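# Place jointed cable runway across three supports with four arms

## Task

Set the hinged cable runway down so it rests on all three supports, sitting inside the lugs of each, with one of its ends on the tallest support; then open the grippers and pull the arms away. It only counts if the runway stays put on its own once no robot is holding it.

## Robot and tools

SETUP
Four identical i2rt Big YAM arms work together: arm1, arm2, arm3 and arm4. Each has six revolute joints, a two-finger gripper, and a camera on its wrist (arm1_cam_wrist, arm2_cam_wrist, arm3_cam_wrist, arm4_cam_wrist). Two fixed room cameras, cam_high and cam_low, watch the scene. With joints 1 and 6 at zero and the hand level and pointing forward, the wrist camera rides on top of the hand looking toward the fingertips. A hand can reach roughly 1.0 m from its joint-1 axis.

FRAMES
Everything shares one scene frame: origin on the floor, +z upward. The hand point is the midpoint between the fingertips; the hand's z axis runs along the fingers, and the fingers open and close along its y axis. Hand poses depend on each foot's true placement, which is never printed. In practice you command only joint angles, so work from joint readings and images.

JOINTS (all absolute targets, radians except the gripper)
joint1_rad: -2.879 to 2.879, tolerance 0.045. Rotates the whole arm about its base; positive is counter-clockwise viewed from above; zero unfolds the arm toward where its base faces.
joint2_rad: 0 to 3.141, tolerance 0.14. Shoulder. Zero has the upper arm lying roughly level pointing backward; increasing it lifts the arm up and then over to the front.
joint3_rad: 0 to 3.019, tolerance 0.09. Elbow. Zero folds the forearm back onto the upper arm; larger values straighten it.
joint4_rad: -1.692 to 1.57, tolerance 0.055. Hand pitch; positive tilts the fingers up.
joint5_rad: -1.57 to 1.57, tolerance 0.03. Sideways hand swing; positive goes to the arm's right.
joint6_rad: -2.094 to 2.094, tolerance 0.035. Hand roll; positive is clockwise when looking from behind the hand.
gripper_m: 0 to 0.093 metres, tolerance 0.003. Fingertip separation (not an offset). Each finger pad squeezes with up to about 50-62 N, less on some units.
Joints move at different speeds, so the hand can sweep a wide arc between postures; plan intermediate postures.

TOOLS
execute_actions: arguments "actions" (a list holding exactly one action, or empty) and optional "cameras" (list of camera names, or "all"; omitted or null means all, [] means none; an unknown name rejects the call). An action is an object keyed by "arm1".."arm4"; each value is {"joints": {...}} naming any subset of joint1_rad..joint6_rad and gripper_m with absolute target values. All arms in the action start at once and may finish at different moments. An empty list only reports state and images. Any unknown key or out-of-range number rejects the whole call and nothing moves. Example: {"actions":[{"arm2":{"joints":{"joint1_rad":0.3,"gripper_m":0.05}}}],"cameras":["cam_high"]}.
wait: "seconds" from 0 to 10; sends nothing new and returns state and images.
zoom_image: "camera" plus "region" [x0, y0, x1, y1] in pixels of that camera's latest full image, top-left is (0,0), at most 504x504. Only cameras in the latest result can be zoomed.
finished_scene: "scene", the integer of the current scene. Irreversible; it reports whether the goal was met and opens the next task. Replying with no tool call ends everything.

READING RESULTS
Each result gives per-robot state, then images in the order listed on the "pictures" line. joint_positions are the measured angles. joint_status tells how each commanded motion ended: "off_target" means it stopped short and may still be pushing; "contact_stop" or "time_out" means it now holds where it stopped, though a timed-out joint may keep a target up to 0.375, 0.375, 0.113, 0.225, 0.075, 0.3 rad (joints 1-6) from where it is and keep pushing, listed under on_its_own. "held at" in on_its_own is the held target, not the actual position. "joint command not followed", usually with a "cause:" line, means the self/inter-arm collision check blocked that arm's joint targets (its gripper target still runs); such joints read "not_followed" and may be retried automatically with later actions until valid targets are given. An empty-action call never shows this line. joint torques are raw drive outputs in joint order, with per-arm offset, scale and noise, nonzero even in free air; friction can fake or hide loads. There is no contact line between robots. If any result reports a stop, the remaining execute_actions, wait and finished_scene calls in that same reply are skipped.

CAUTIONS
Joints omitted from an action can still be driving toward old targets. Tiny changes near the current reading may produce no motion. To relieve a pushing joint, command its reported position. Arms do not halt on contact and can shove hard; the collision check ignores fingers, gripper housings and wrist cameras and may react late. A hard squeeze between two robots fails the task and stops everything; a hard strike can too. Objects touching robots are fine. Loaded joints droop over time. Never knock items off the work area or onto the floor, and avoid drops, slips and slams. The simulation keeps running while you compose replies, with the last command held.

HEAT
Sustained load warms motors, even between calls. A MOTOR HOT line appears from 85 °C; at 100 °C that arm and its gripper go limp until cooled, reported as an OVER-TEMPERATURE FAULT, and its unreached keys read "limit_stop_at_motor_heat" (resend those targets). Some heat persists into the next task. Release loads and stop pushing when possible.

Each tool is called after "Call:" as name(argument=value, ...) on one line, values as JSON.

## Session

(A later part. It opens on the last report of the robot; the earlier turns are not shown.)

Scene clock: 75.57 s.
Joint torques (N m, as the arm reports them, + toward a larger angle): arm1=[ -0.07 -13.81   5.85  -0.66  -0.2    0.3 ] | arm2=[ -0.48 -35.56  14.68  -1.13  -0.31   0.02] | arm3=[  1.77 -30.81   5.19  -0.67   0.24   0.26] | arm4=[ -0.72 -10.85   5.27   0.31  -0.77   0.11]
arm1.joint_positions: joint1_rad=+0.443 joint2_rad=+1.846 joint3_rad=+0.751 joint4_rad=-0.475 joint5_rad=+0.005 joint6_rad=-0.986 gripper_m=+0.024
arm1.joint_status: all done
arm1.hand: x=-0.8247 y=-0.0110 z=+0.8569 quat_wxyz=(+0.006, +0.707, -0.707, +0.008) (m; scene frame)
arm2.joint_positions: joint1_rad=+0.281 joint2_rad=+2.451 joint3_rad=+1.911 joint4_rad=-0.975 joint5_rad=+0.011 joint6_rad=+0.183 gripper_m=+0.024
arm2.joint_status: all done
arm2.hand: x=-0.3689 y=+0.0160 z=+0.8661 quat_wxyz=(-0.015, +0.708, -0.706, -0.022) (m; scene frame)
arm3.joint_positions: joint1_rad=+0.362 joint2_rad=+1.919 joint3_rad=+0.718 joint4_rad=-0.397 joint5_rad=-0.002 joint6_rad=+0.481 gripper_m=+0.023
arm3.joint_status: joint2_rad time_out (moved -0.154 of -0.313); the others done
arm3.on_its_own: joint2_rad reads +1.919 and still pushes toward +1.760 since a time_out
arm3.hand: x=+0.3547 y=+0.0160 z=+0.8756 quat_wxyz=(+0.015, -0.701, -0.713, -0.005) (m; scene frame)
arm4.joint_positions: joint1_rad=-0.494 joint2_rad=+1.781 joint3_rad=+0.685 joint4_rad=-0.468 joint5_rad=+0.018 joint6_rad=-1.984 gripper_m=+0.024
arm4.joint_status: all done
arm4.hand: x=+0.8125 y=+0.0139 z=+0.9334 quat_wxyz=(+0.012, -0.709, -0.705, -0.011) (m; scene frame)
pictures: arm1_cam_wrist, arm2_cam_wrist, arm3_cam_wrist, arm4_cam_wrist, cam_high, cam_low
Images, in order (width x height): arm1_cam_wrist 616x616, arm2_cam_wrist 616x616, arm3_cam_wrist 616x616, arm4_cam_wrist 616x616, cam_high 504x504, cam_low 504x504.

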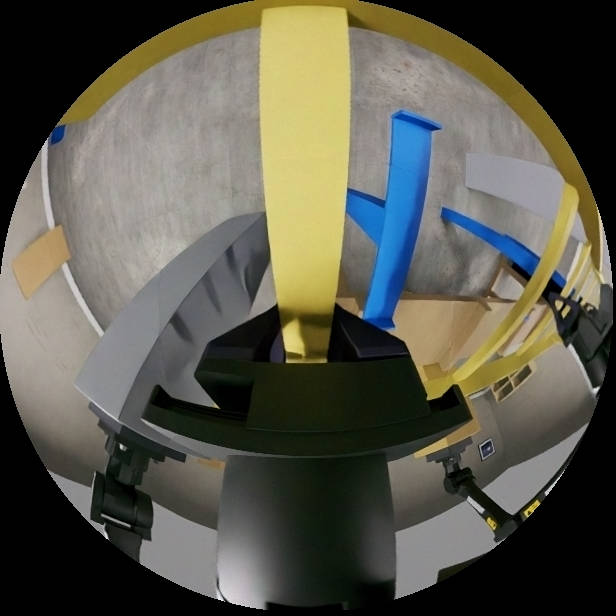

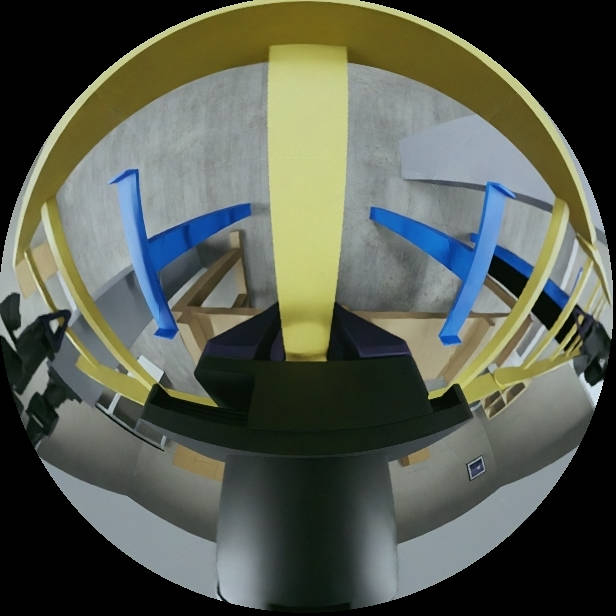

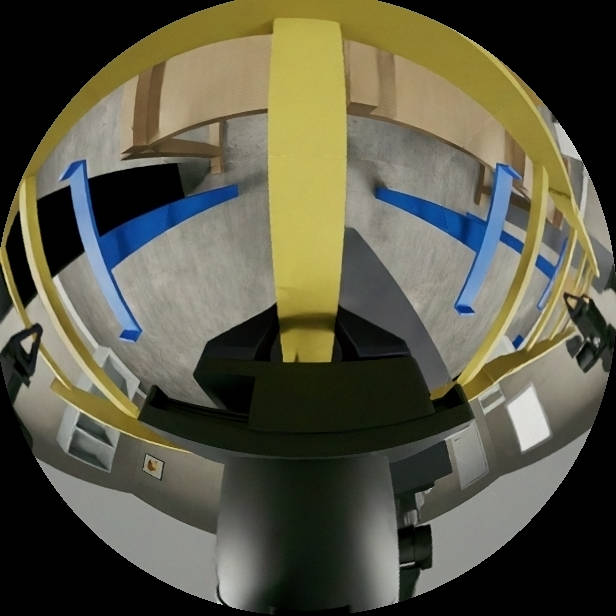

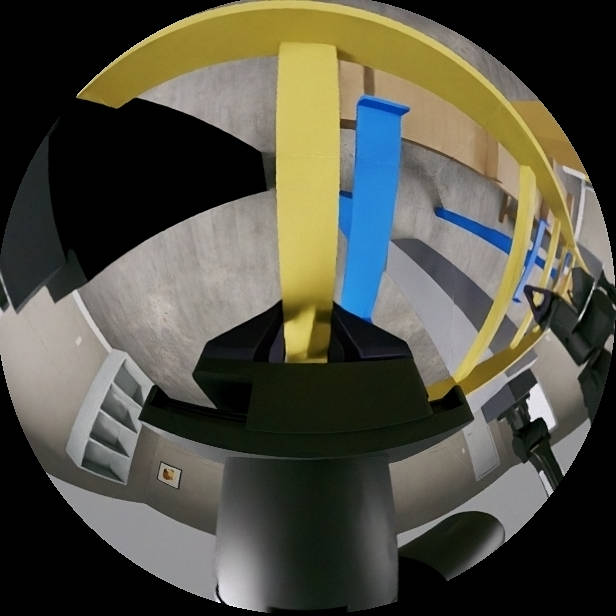

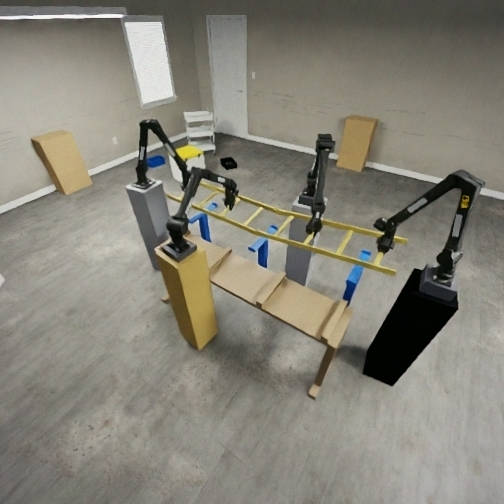

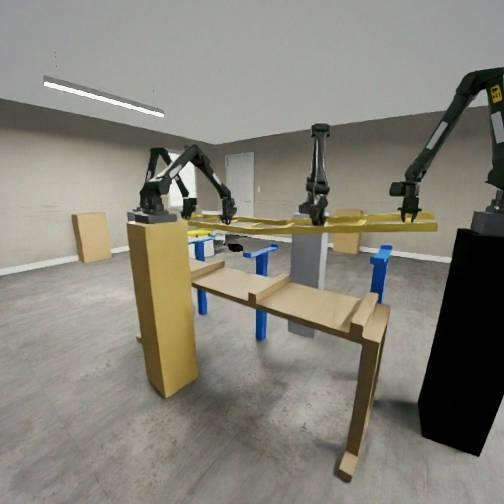

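Call:
execute_actions(actions=[{"arm1":{"joints":{"joint2_rad":2.15,"joint3_rad":0.825,"joint4_rad":-0.22}},"arm2":{"joints":{"joint1_rad":0.265,"joint2_rad":2.53,"joint3_rad":2.03,"joint4_rad":-0.90,"joint6_rad":0.18}},"arm3":{"joints":{"joint1_rad":0.385,"joint2_rad":2.07,"joint3_rad":0.79,"joint4_rad":-0.17,"joint6_rad":0.52}},"arm4":{"joints":{"joint2_rad":1.975,"joint3_rad":0.675,"joint4_rad":-0.26}}}])

Scene clock: 78.70 s.
Joint torques (N m, as the arm reports them, + toward a larger angle): arm1=[  1.33 -16.61   2.28   0.2   -0.6    0.43] | arm2=[ -1.33 -37.37  11.65  -0.58  -0.53  -0.02] | arm3=[  2.44 -30.07   1.5   -0.32   0.33   0.26] | arm4=[ -1.55 -13.35   2.5    0.54  -0.38   0.03]
arm1.joint_positions: joint1_rad=+0.428 joint2_rad=+2.175 joint3_rad=+0.818 joint4_rad=-0.215 joint5_rad=+0.016 joint6_rad=-0.996 gripper_m=+0.024
arm1.joint_status: all done
arm1.hand: x=-0.8140 y=-0.0146 z=+0.7499 quat_wxyz=(+0.009, +0.705, -0.709, +0.013) (m; scene frame)
arm2.joint_positions: joint1_rad=+0.267 joint2_rad=+2.635 joint3_rad=+1.969 joint4_rad=-0.871 joint5_rad=+0.014 joint6_rad=+0.172 gripper_m=+0.024
arm2.joint_status: all done
arm2.hand: x=-0.3595 y=+0.0133 z=+0.7616 quat_wxyz=(-0.010, +0.707, -0.707, -0.011) (m; scene frame)
arm3.joint_positions: joint1_rad=+0.373 joint2_rad=+2.196 joint3_rad=+0.784 joint4_rad=-0.159 joint5_rad=-0.006 joint6_rad=+0.496 gripper_m=+0.023
arm3.joint_status: all done
arm3.hand: x=+0.3643 y=+0.0076 z=+0.7892 quat_wxyz=(+0.001, -0.703, -0.711, -0.003) (m; scene frame)
arm4.joint_positions: joint1_rad=-0.483 joint2_rad=+1.996 joint3_rad=+0.679 joint4_rad=-0.265 joint5_rad=+0.007 joint6_rad=-1.977 gripper_m=+0.024
arm4.joint_status: all done
arm4.hand: x=+0.8196 y=+0.0057 z=+0.8642 quat_wxyz=(+0.001, -0.708, -0.706, -0.009) (m; scene frame)
pictures: arm1_cam_wrist, arm2_cam_wrist, arm3_cam_wrist, arm4_cam_wrist, cam_high, cam_low
Images, in order (width x height): arm1_cam_wrist 616x616, arm2_cam_wrist 616x616, arm3_cam_wrist 616x616, arm4_cam_wrist 616x616, cam_high 504x504, cam_low 504x504.

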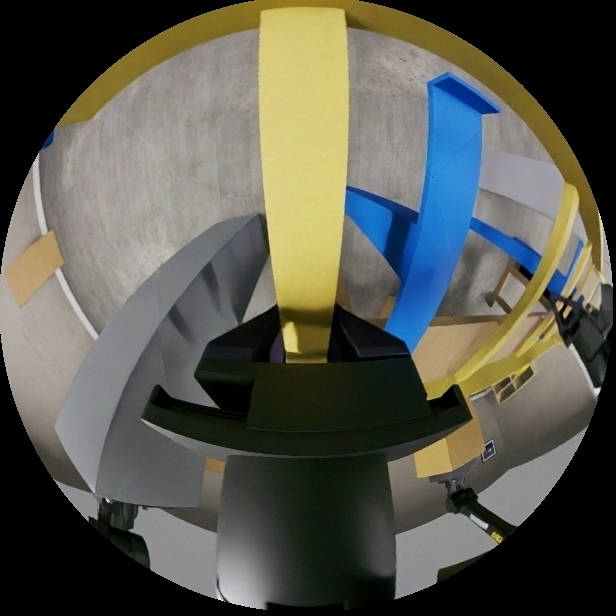

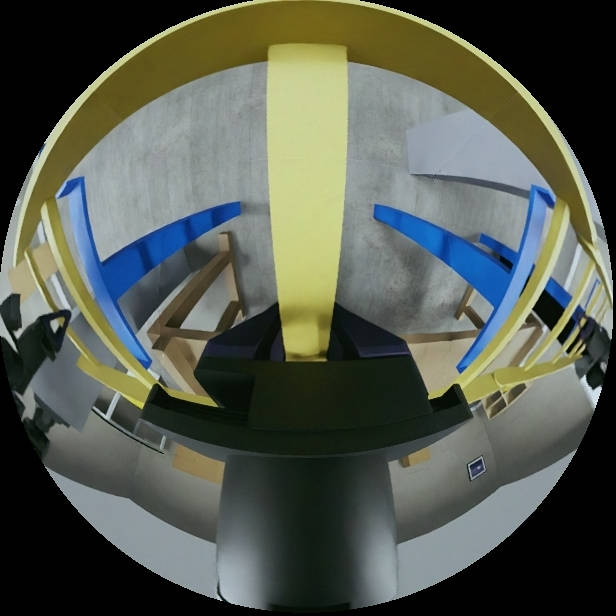

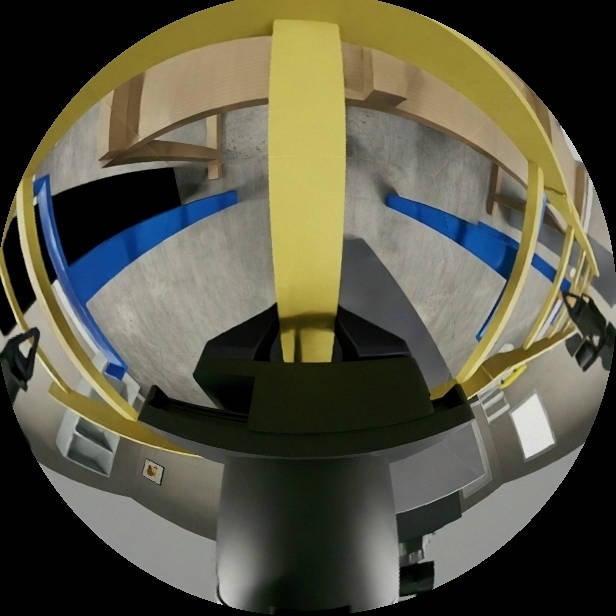

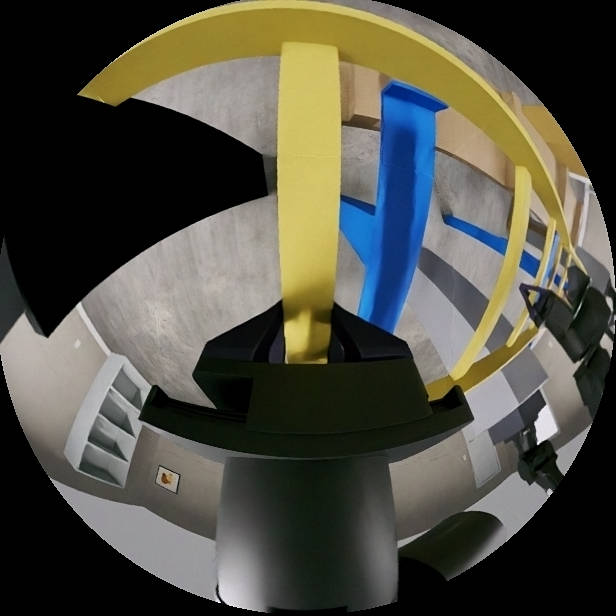

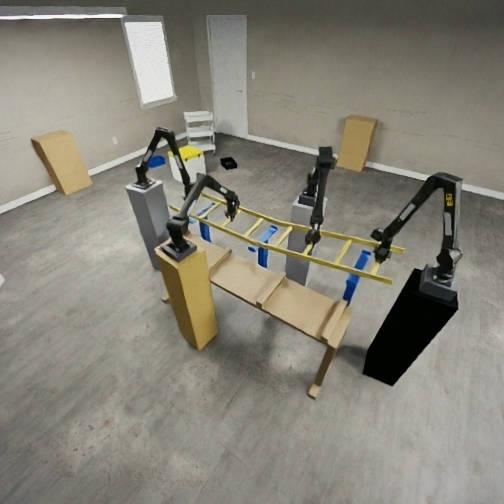

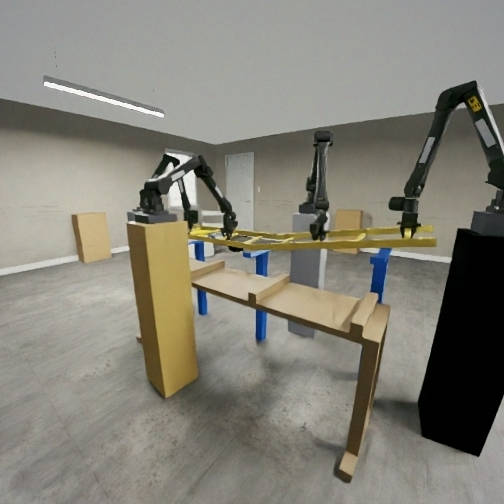

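Call:
execute_actions(actions=[{"arm1":{"joints":{"joint2_rad":2.275,"joint3_rad":0.86,"joint4_rad":-0.13}},"arm2":{"joints":{"joint2_rad":2.63,"joint3_rad":2.08,"joint4_rad":-0.86}},"arm3":{"joints":{"joint2_rad":2.19,"joint3_rad":0.825,"joint4_rad":-0.085}},"arm4":{"joints":{"joint2_rad":2.17,"joint3_rad":0.72,"joint4_rad":-0.10}}}])

Call:
zoom_image(camera="cam_high", region=[160, 170, 420, 320])

Call:
zoom_image(camera="cam_low", region=[180, 200, 450, 290])

Scene clock: 82.47 s.
Joint torques (N m, as the arm reports them, + toward a larger angle): arm1=[  0.34 -16.72   1.67   0.26  -0.57   0.31] | arm2=[ -1.12 -35.22  11.66  -0.56  -0.39   0.03] | arm3=[  1.99 -31.34  -0.64  -0.02   0.17   0.24] | arm4=[ -1.58 -13.21   2.08   1.    -0.46   0.01]
arm1.joint_positions: joint1_rad=+0.436 joint2_rad=+2.292 joint3_rad=+0.855 joint4_rad=-0.128 joint5_rad=+0.013 joint6_rad=-0.988 gripper_m=+0.024
arm1.joint_status: all done
arm1.hand: x=-0.8144 y=-0.0114 z=+0.7113 quat_wxyz=(+0.005, +0.705, -0.709, +0.012) (m; scene frame)
arm2.joint_positions: joint1_rad=+0.267 joint2_rad=+2.714 joint3_rad=+2.019 joint4_rad=-0.839 joint5_rad=+0.011 joint6_rad=+0.174 gripper_m=+0.024
arm2.joint_status: all done
arm2.hand: x=-0.3605 y=+0.0157 z=+0.7240 quat_wxyz=(-0.010, +0.707, -0.707, -0.014) (m; scene frame)
arm3.joint_positions: joint1_rad=+0.376 joint2_rad=+2.331 joint3_rad=+0.834 joint4_rad=-0.080 joint5_rad=+0.000 joint6_rad=+0.500 gripper_m=+0.023
arm3.joint_status: joint2_rad off_target (ended at +2.331, target +2.190); the others done
arm3.hand: x=+0.3639 y=+0.0082 z=+0.7456 quat_wxyz=(+0.006, -0.703, -0.711, -0.002) (m; scene frame)
arm4.joint_positions: joint1_rad=-0.484 joint2_rad=+2.179 joint3_rad=+0.712 joint4_rad=-0.116 joint5_rad=+0.009 joint6_rad=-1.975 gripper_m=+0.024
arm4.joint_status: all done
arm4.hand: x=+0.8216 y=+0.0061 z=+0.8091 quat_wxyz=(+0.002, -0.709, -0.706, -0.010) (m; scene frame)
pictures: arm1_cam_wrist, arm2_cam_wrist, arm3_cam_wrist, arm4_cam_wrist, cam_high, cam_low
Images, in order (width x height): arm1_cam_wrist 616x616, arm2_cam_wrist 616x616, arm3_cam_wrist 616x616, arm4_cam_wrist 616x616, cam_high 504x504, cam_low 504x504.

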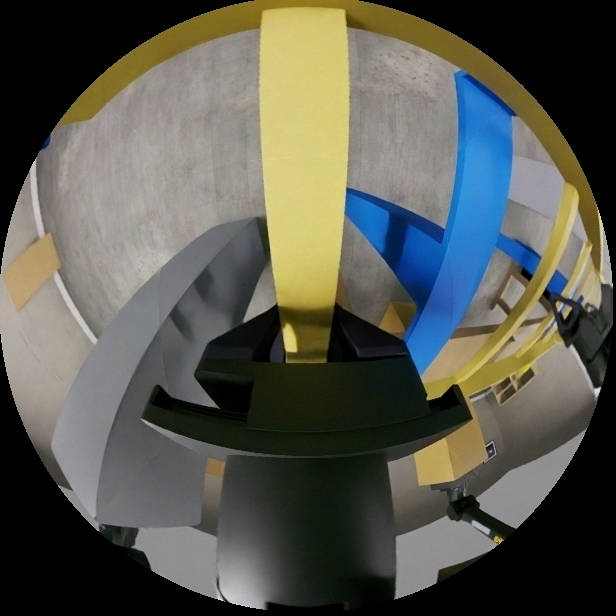

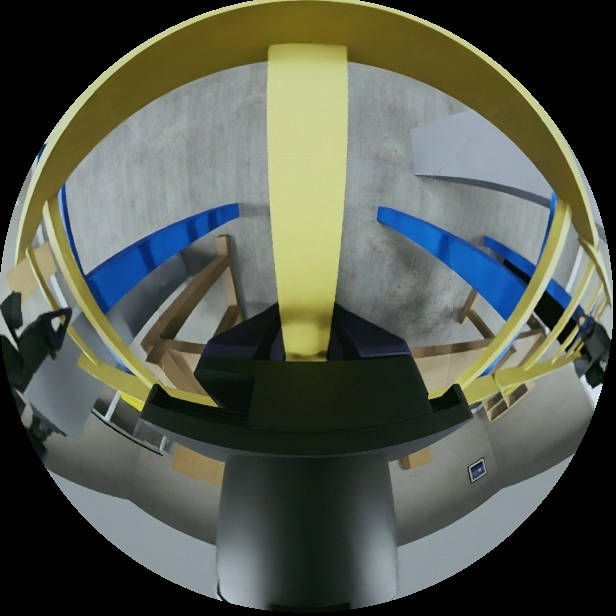

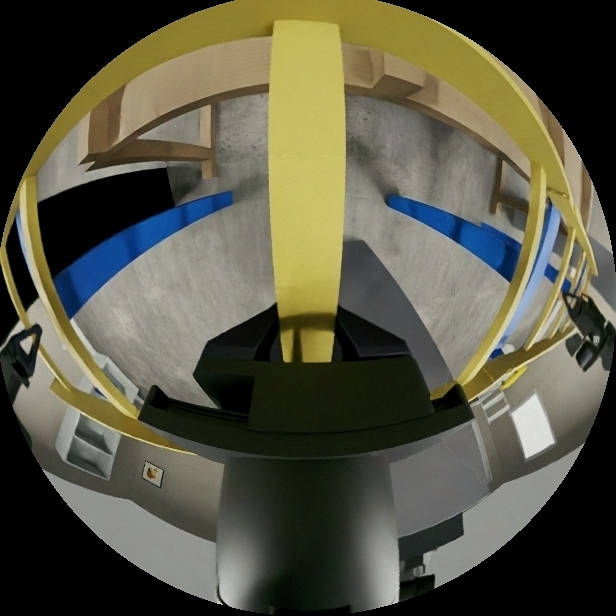

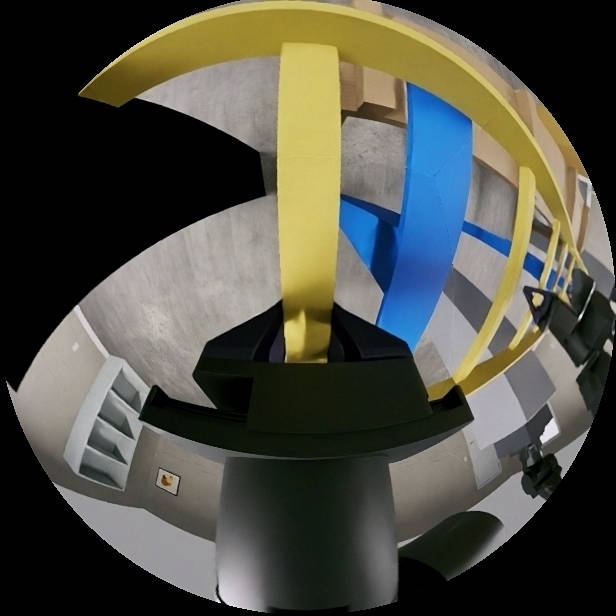

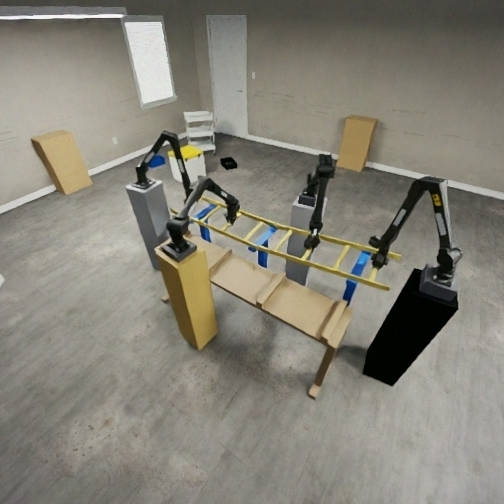

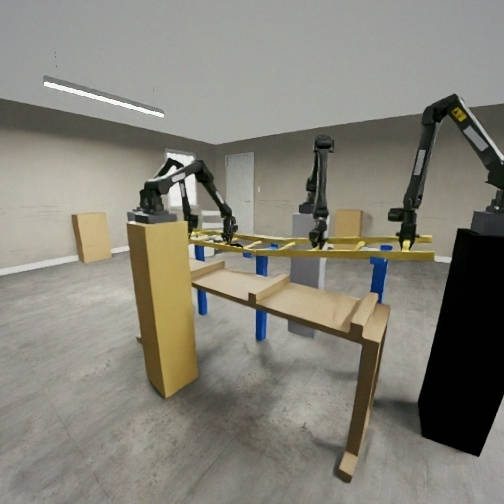

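Region (160, 170, 420, 320) of cam_high's 504x504 image, scaled by 1.938, with more detail than that image has; it fills the top 291 rows of this view, and the rest is white.

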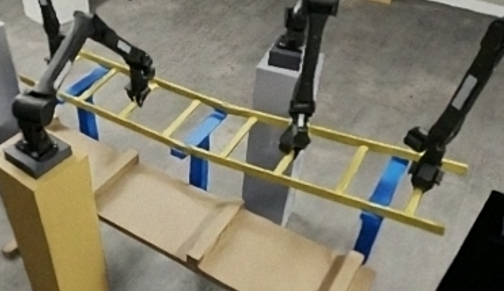

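Region (180, 200, 450, 290) of cam_low's 504x504 image, scaled by 1.867, with more detail than that image has.

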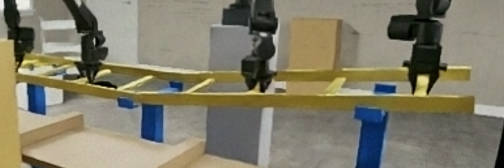

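Call:
execute_actions(actions=[{"arm1":{"joints":{"joint2_rad":2.36,"joint3_rad":0.89,"joint4_rad":-0.08}},"arm2":{"joints":{"joint2_rad":2.73,"joint3_rad":2.125,"joint4_rad":-0.83}},"arm3":{"joints":{"joint2_rad":2.31,"joint3_rad":0.865,"joint4_rad":-0.015}},"arm4":{"joints":{"joint2_rad":2.235,"joint3_rad":0.74,"joint4_rad":-0.065}}}])

Call:
zoom_image(camera="cam_high", region=[160, 170, 420, 320])

Call:
zoom_image(camera="cam_low", region=[180, 200, 450, 290])

Scene clock: 85.20 s.
Joint torques (N m, as the arm reports them, + toward a larger angle): arm1=[  0.54 -15.25   1.37   0.87  -0.35   0.14] | arm2=[  0.15 -31.55  11.91   0.57  -0.21  -0.04] | arm3=[  2.14 -26.77   0.06   0.41  -0.08   0.14] | arm4=[ -1.44 -14.28   1.24   0.85   0.38  -0.05]
arm1.joint_positions: joint1_rad=+0.441 joint2_rad=+2.358 joint3_rad=+0.887 joint4_rad=-0.089 joint5_rad=+0.010 joint6_rad=-0.976 gripper_m=+0.024
arm1.joint_status: all done
arm1.hand: x=-0.8129 y=-0.0080 z=+0.6893 quat_wxyz=(+0.002, +0.703, -0.711, +0.011) (m; scene frame)
arm2.joint_positions: joint1_rad=+0.265 joint2_rad=+2.764 joint3_rad=+2.059 joint4_rad=-0.839 joint5_rad=+0.008 joint6_rad=+0.180 gripper_m=+0.024
arm2.joint_status: all done
arm2.hand: x=-0.3595 y=+0.0150 z=+0.7019 quat_wxyz=(-0.006, +0.704, -0.710, -0.010) (m; scene frame)
arm3.joint_positions: joint1_rad=+0.377 joint2_rad=+2.397 joint3_rad=+0.861 joint4_rad=-0.017 joint5_rad=+0.007 joint6_rad=+0.508 gripper_m=+0.023
arm3.joint_status: all done
arm3.hand: x=+0.3659 y=+0.0028 z=+0.7239 quat_wxyz=(-0.005, -0.706, -0.708, +0.005) (m; scene frame)
arm4.joint_positions: joint1_rad=-0.486 joint2_rad=+2.255 joint3_rad=+0.736 joint4_rad=-0.078 joint5_rad=-0.014 joint6_rad=-1.969 gripper_m=+0.024
arm4.joint_status: all done
arm4.hand: x=+0.8238 y=+0.0016 z=+0.7859 quat_wxyz=(-0.010, -0.711, -0.703, -0.002) (m; scene frame)
pictures: arm1_cam_wrist, arm2_cam_wrist, arm3_cam_wrist, arm4_cam_wrist, cam_high, cam_low
Images, in order (width x height): arm1_cam_wrist 616x616, arm2_cam_wrist 616x616, arm3_cam_wrist 616x616, arm4_cam_wrist 616x616, cam_high 504x504, cam_low 504x504.

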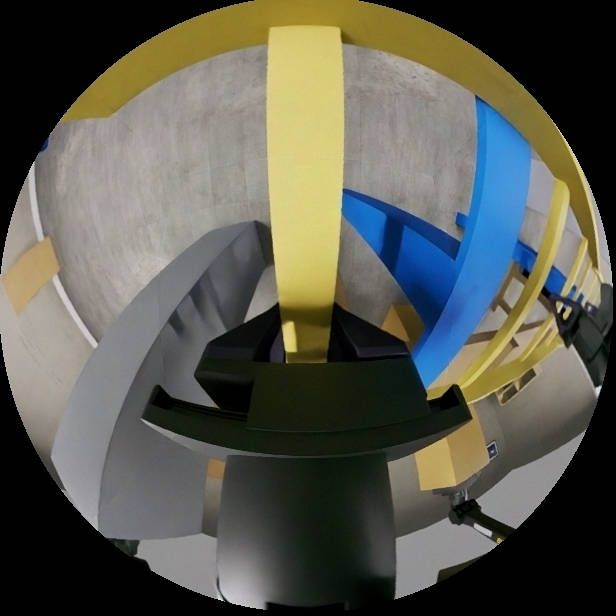

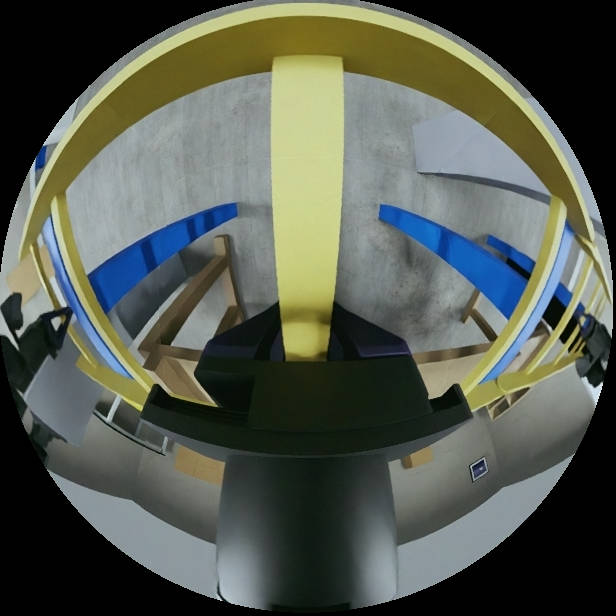

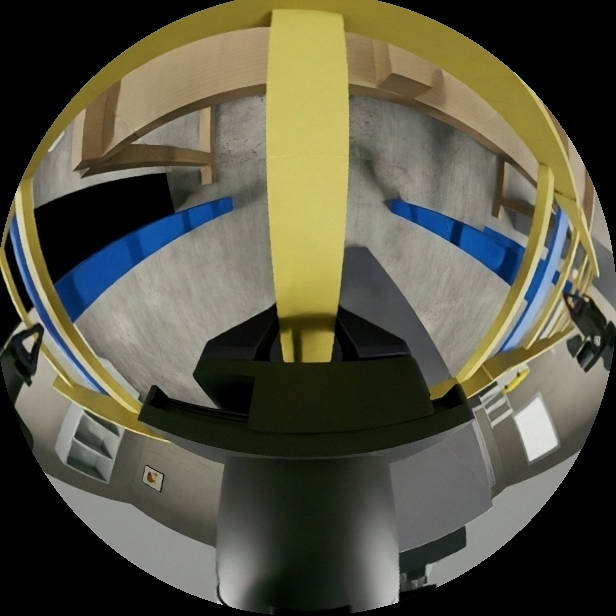

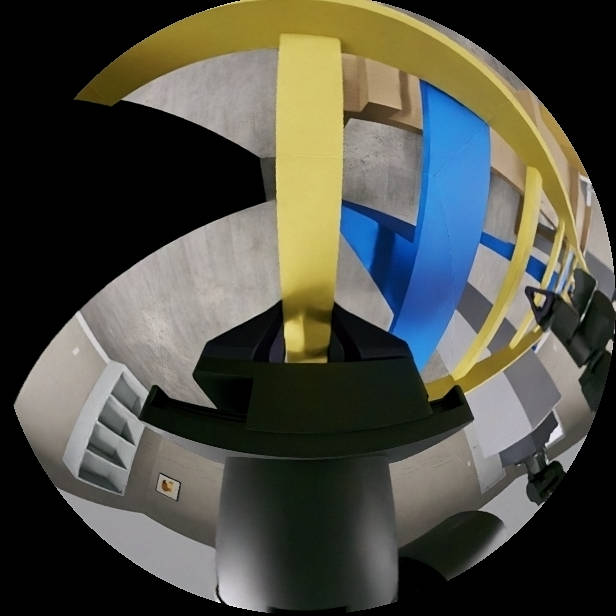

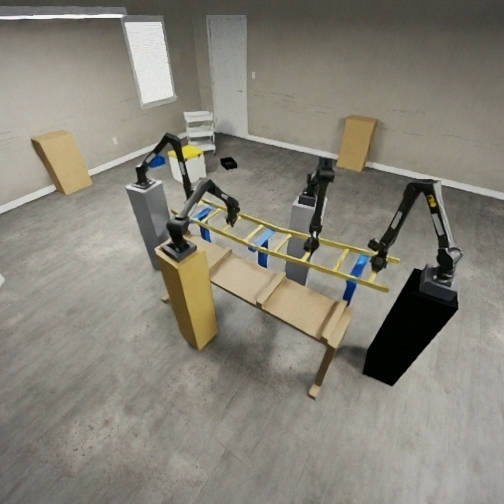

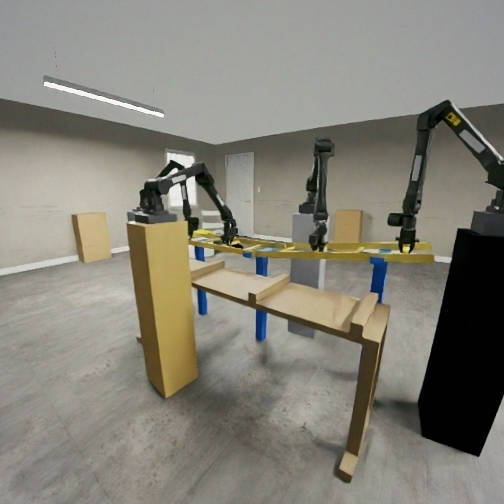

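Region (160, 170, 420, 320) of cam_high's 504x504 image, scaled by 1.938, with more detail than that image has; it fills the top 291 rows of this view, and the rest is white.

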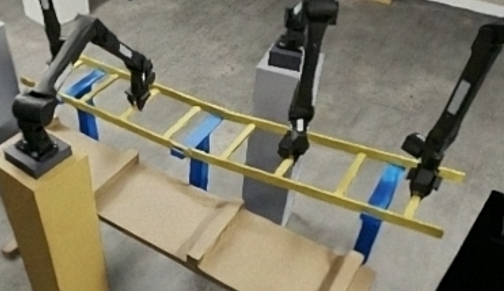

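Region (180, 200, 450, 290) of cam_low's 504x504 image, scaled by 1.867, with more detail than that image has.

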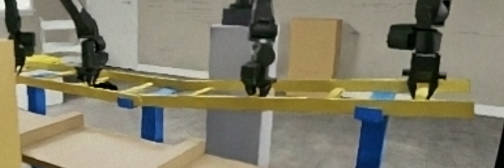

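Call:
zoom_image(camera="cam_low", region=[185, 225, 295, 270])

Call:
zoom_image(camera="cam_high", region=[180, 195, 290, 265])

Call:
zoom_image(camera="cam_high", region=[320, 235, 410, 300])

Region (185, 225, 295, 270) of cam_low's 504x504 image, scaled by 4.582, with more detail than that image has; it fills the top 206 rows of this view, and the rest is white.

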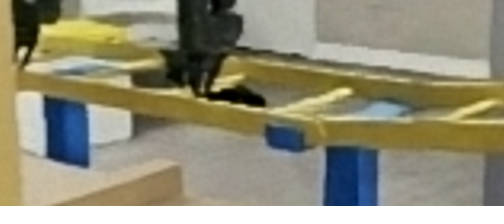

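Region (180, 195, 290, 265) of cam_high's 504x504 image, scaled by 4.582, with more detail than that image has; it fills the top 321 rows of this view, and the rest is white.

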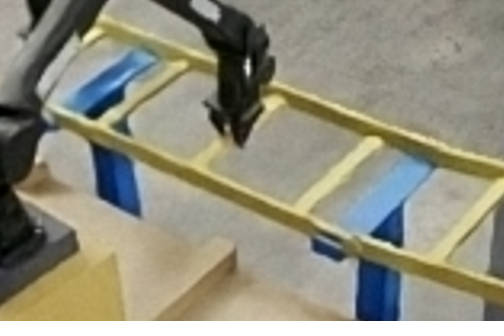

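Region (320, 235, 410, 300) of cam_high's 504x504 image, scaled by 5.600, with more detail than that image has.

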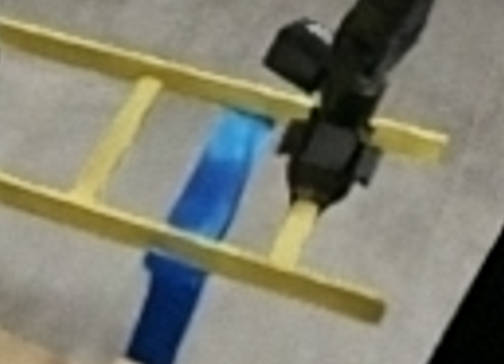

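Inside the lugs. Settle the load, then release.

Call:
execute_actions(actions=[{"arm1":{"joints":{"joint2_rad":2.39,"joint3_rad":0.90}},"arm2":{"joints":{"joint2_rad":2.78,"joint3_rad":2.1}},"arm3":{"joints":{"joint2_rad":2.42,"joint3_rad":0.88,"joint4_rad":0.0}},"arm4":{"joints":{"joint2_rad":2.3,"joint3_rad":0.76,"joint4_rad":-0.035}}}], cameras=[])

Call:
execute_actions(actions=[{"arm1":{"joints":{"gripper_m":0.08}},"arm2":{"joints":{"gripper_m":0.08}},"arm3":{"joints":{"gripper_m":0.08}},"arm4":{"joints":{"gripper_m":0.08}}}], cameras=["cam_low"])

Call:
execute_actions(actions=[{"arm1":{"joints":{"joint2_rad":1.83,"joint3_rad":0.77,"joint4_rad":-0.5}},"arm2":{"joints":{"joint2_rad":2.4,"joint3_rad":1.95,"joint4_rad":-1.05}},"arm3":{"joints":{"joint2_rad":1.85,"joint3_rad":0.75,"joint4_rad":-0.43}},"arm4":{"joints":{"joint2_rad":1.78,"joint3_rad":0.69,"joint4_rad":-0.47}}}])

Scene clock: 89.97 s.
Joint torques (N m, as the arm reports them, + toward a larger angle): arm1=[  0.18 -13.03   1.93   0.55  -0.36   0.12] | arm2=[ -0.97 -27.07   9.73   0.94  -0.27  -0.11] | arm3=[  2.14 -16.85   1.32   0.82  -0.09   0.15] | arm4=[-1.3  -9.6   2.94  1.77  0.36 -0.05]
arm1.joint_positions: joint1_rad=+0.441 joint2_rad=+2.360 joint3_rad=+0.889 joint4_rad=-0.089 joint5_rad=+0.010 joint6_rad=-0.976 gripper_m=+0.024
arm1.joint_status: all done
arm1.hand: x=-0.8128 y=-0.0080 z=+0.6885 quat_wxyz=(+0.002, +0.703, -0.712, +0.011) (m; scene frame)
arm2.joint_positions: joint1_rad=+0.265 joint2_rad=+2.767 joint3_rad=+2.059 joint4_rad=-0.839 joint5_rad=+0.008 joint6_rad=+0.180 gripper_m=+0.024
arm2.joint_status: all done
arm2.hand: x=-0.3593 y=+0.0137 z=+0.6998 quat_wxyz=(-0.005, +0.704, -0.710, -0.009) (m; scene frame)
arm3.joint_positions: joint1_rad=+0.377 joint2_rad=+2.403 joint3_rad=+0.861 joint4_rad=-0.012 joint5_rad=+0.007 joint6_rad=+0.508 gripper_m=+0.023
arm3.joint_status: all done
arm3.hand: x=+0.3652 y=+0.0040 z=+0.7218 quat_wxyz=(-0.005, -0.706, -0.708, +0.005) (m; scene frame)
arm4.joint_positions: joint1_rad=-0.486 joint2_rad=+2.259 joint3_rad=+0.736 joint4_rad=-0.072 joint5_rad=-0.014 joint6_rad=-1.969 gripper_m=+0.024
arm4.joint_status: all done
arm4.hand: x=+0.8239 y=+0.0017 z=+0.7846 quat_wxyz=(-0.009, -0.711, -0.703, -0.002) (m; scene frame)
pictures: none
No camera images: the call's "cameras" was empty. Leave "cameras" out to get every camera's image.

Scene clock: 90.63 s.
Joint torques (N m, as the arm reports them, + toward a larger angle): arm1=[  0.22 -13.44   1.71   0.78  -0.13   0.15] | arm2=[ -0.31 -27.22   9.05   0.79  -0.1   -0.02] | arm3=[  2.03 -16.99   0.3    0.82   0.03   0.12] | arm4=[ -1.56 -12.07   1.55   0.81  -0.06  -0.05]
arm1.joint_positions: joint1_rad=+0.441 joint2_rad=+2.360 joint3_rad=+0.889 joint4_rad=-0.089 joint5_rad=+0.003 joint6_rad=-0.976 gripper_m=+0.080
arm1.joint_status: all done
arm1.hand: x=-0.8135 y=-0.0071 z=+0.6885 quat_wxyz=(+0.002, +0.703, -0.712, +0.008) (m; scene frame)
arm2.joint_positions: joint1_rad=+0.265 joint2_rad=+2.767 joint3_rad=+2.071 joint4_rad=-0.839 joint5_rad=+0.004 joint6_rad=+0.180 gripper_m=+0.080
arm2.joint_status: all done
arm2.hand: x=-0.3610 y=+0.0193 z=+0.7034 quat_wxyz=(-0.007, +0.704, -0.710, -0.015) (m; scene frame)
arm3.joint_positions: joint1_rad=+0.378 joint2_rad=+2.403 joint3_rad=+0.875 joint4_rad=-0.012 joint5_rad=+0.004 joint6_rad=+0.511 gripper_m=+0.080
arm3.joint_status: all done
arm3.hand: x=+0.3701 y=-0.0029 z=+0.7220 quat_wxyz=(-0.012, -0.707, -0.708, +0.005) (m; scene frame)
arm4.joint_positions: joint1_rad=-0.486 joint2_rad=+2.287 joint3_rad=+0.752 joint4_rad=-0.048 joint5_rad=-0.002 joint6_rad=-1.969 gripper_m=+0.080
arm4.joint_status: all done
arm4.hand: x=+0.8198 y=+0.0058 z=+0.7761 quat_wxyz=(-0.001, -0.711, -0.703, -0.005) (m; scene frame)
pictures: cam_low
Images, in order (width x height): cam_low 504x504.

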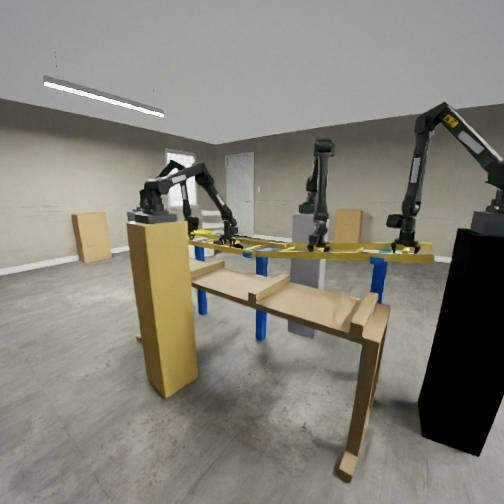

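Scene clock: 92.17 s.
Joint torques (N m, as the arm reports them, + toward a larger angle): arm1=[  1.05 -12.9    4.43  -0.17  -0.09   0.16] | arm2=[ -1.54 -25.25   7.99  -0.09  -0.1   -0.06] | arm3=[  2.05 -14.87   4.04  -0.35   0.04   0.1 ] | arm4=[-1.31 -9.58  5.19 -0.03 -0.06 -0.05]
arm1.joint_positions: joint1_rad=+0.440 joint2_rad=+1.823 joint3_rad=+0.773 joint4_rad=-0.488 joint5_rad=+0.003 joint6_rad=-0.977 gripper_m=+0.080
arm1.joint_status: all done
arm1.hand: x=-0.8119 y=-0.0035 z=+0.8686 quat_wxyz=(-0.009, +0.703, -0.711, +0.010) (m; scene frame)
arm2.joint_positions: joint1_rad=+0.265 joint2_rad=+2.379 joint3_rad=+1.951 joint4_rad=-1.032 joint5_rad=+0.004 joint6_rad=+0.180 gripper_m=+0.080
arm2.joint_status: all done
arm2.hand: x=-0.3616 y=+0.0366 z=+0.9283 quat_wxyz=(-0.028, +0.702, -0.710, -0.046) (m; scene frame)
arm3.joint_positions: joint1_rad=+0.378 joint2_rad=+1.837 joint3_rad=+0.745 joint4_rad=-0.415 joint5_rad=+0.004 joint6_rad=+0.511 gripper_m=+0.080
arm3.joint_status: all done
arm3.hand: x=+0.3743 y=-0.0102 z=+0.9077 quat_wxyz=(-0.028, -0.707, -0.707, +0.010) (m; scene frame)
arm4.joint_positions: joint1_rad=-0.486 joint2_rad=+1.765 joint3_rad=+0.688 joint4_rad=-0.458 joint5_rad=-0.002 joint6_rad=-1.969 gripper_m=+0.080
arm4.joint_status: all done
arm4.hand: x=+0.8028 y=+0.0113 z=+0.9391 quat_wxyz=(+0.021, -0.711, -0.703, +0.004) (m; scene frame)
pictures: arm1_cam_wrist, arm2_cam_wrist, arm3_cam_wrist, arm4_cam_wrist, cam_high, cam_low
Images, in order (width x height): arm1_cam_wrist 616x616, arm2_cam_wrist 616x616, arm3_cam_wrist 616x616, arm4_cam_wrist 616x616, cam_high 504x504, cam_low 504x504.

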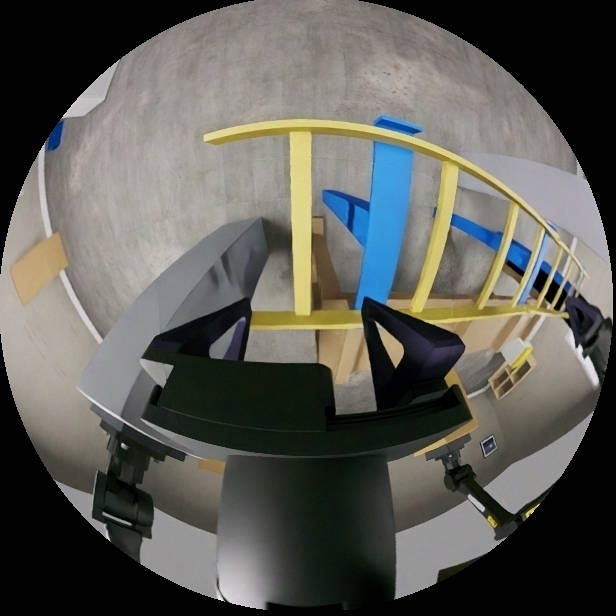

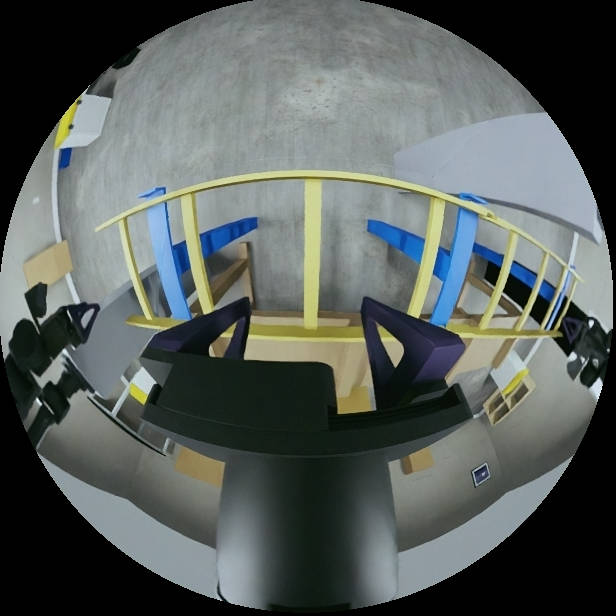

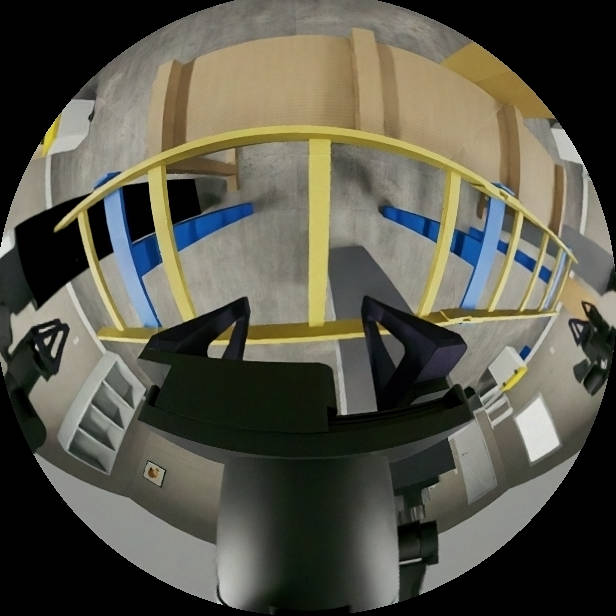

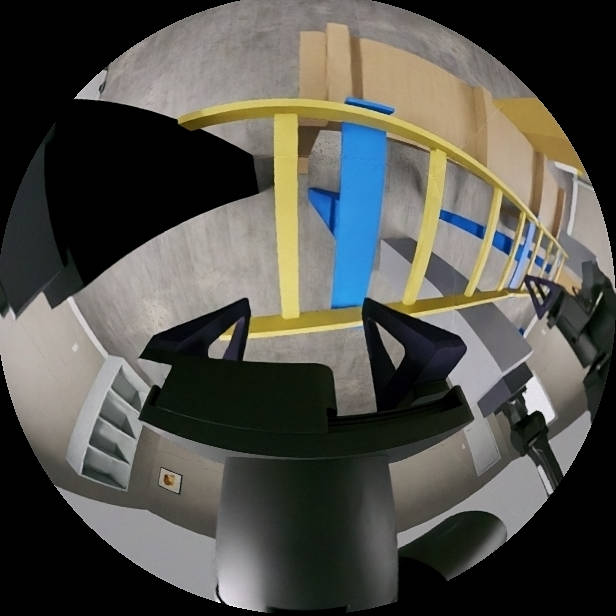

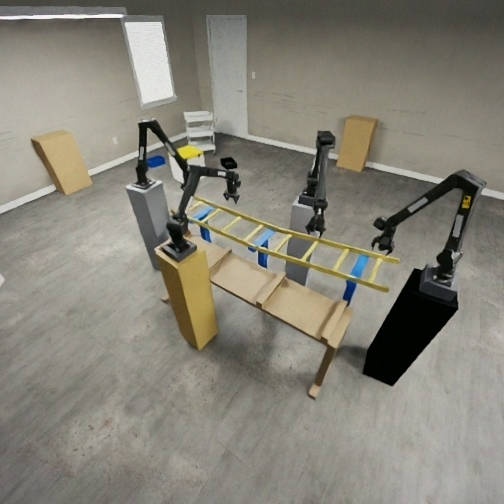

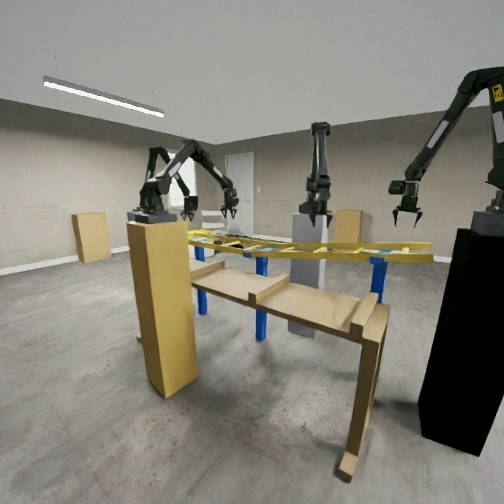

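Call:
finished_scene(scene=1)

The scene is finished: the task was done.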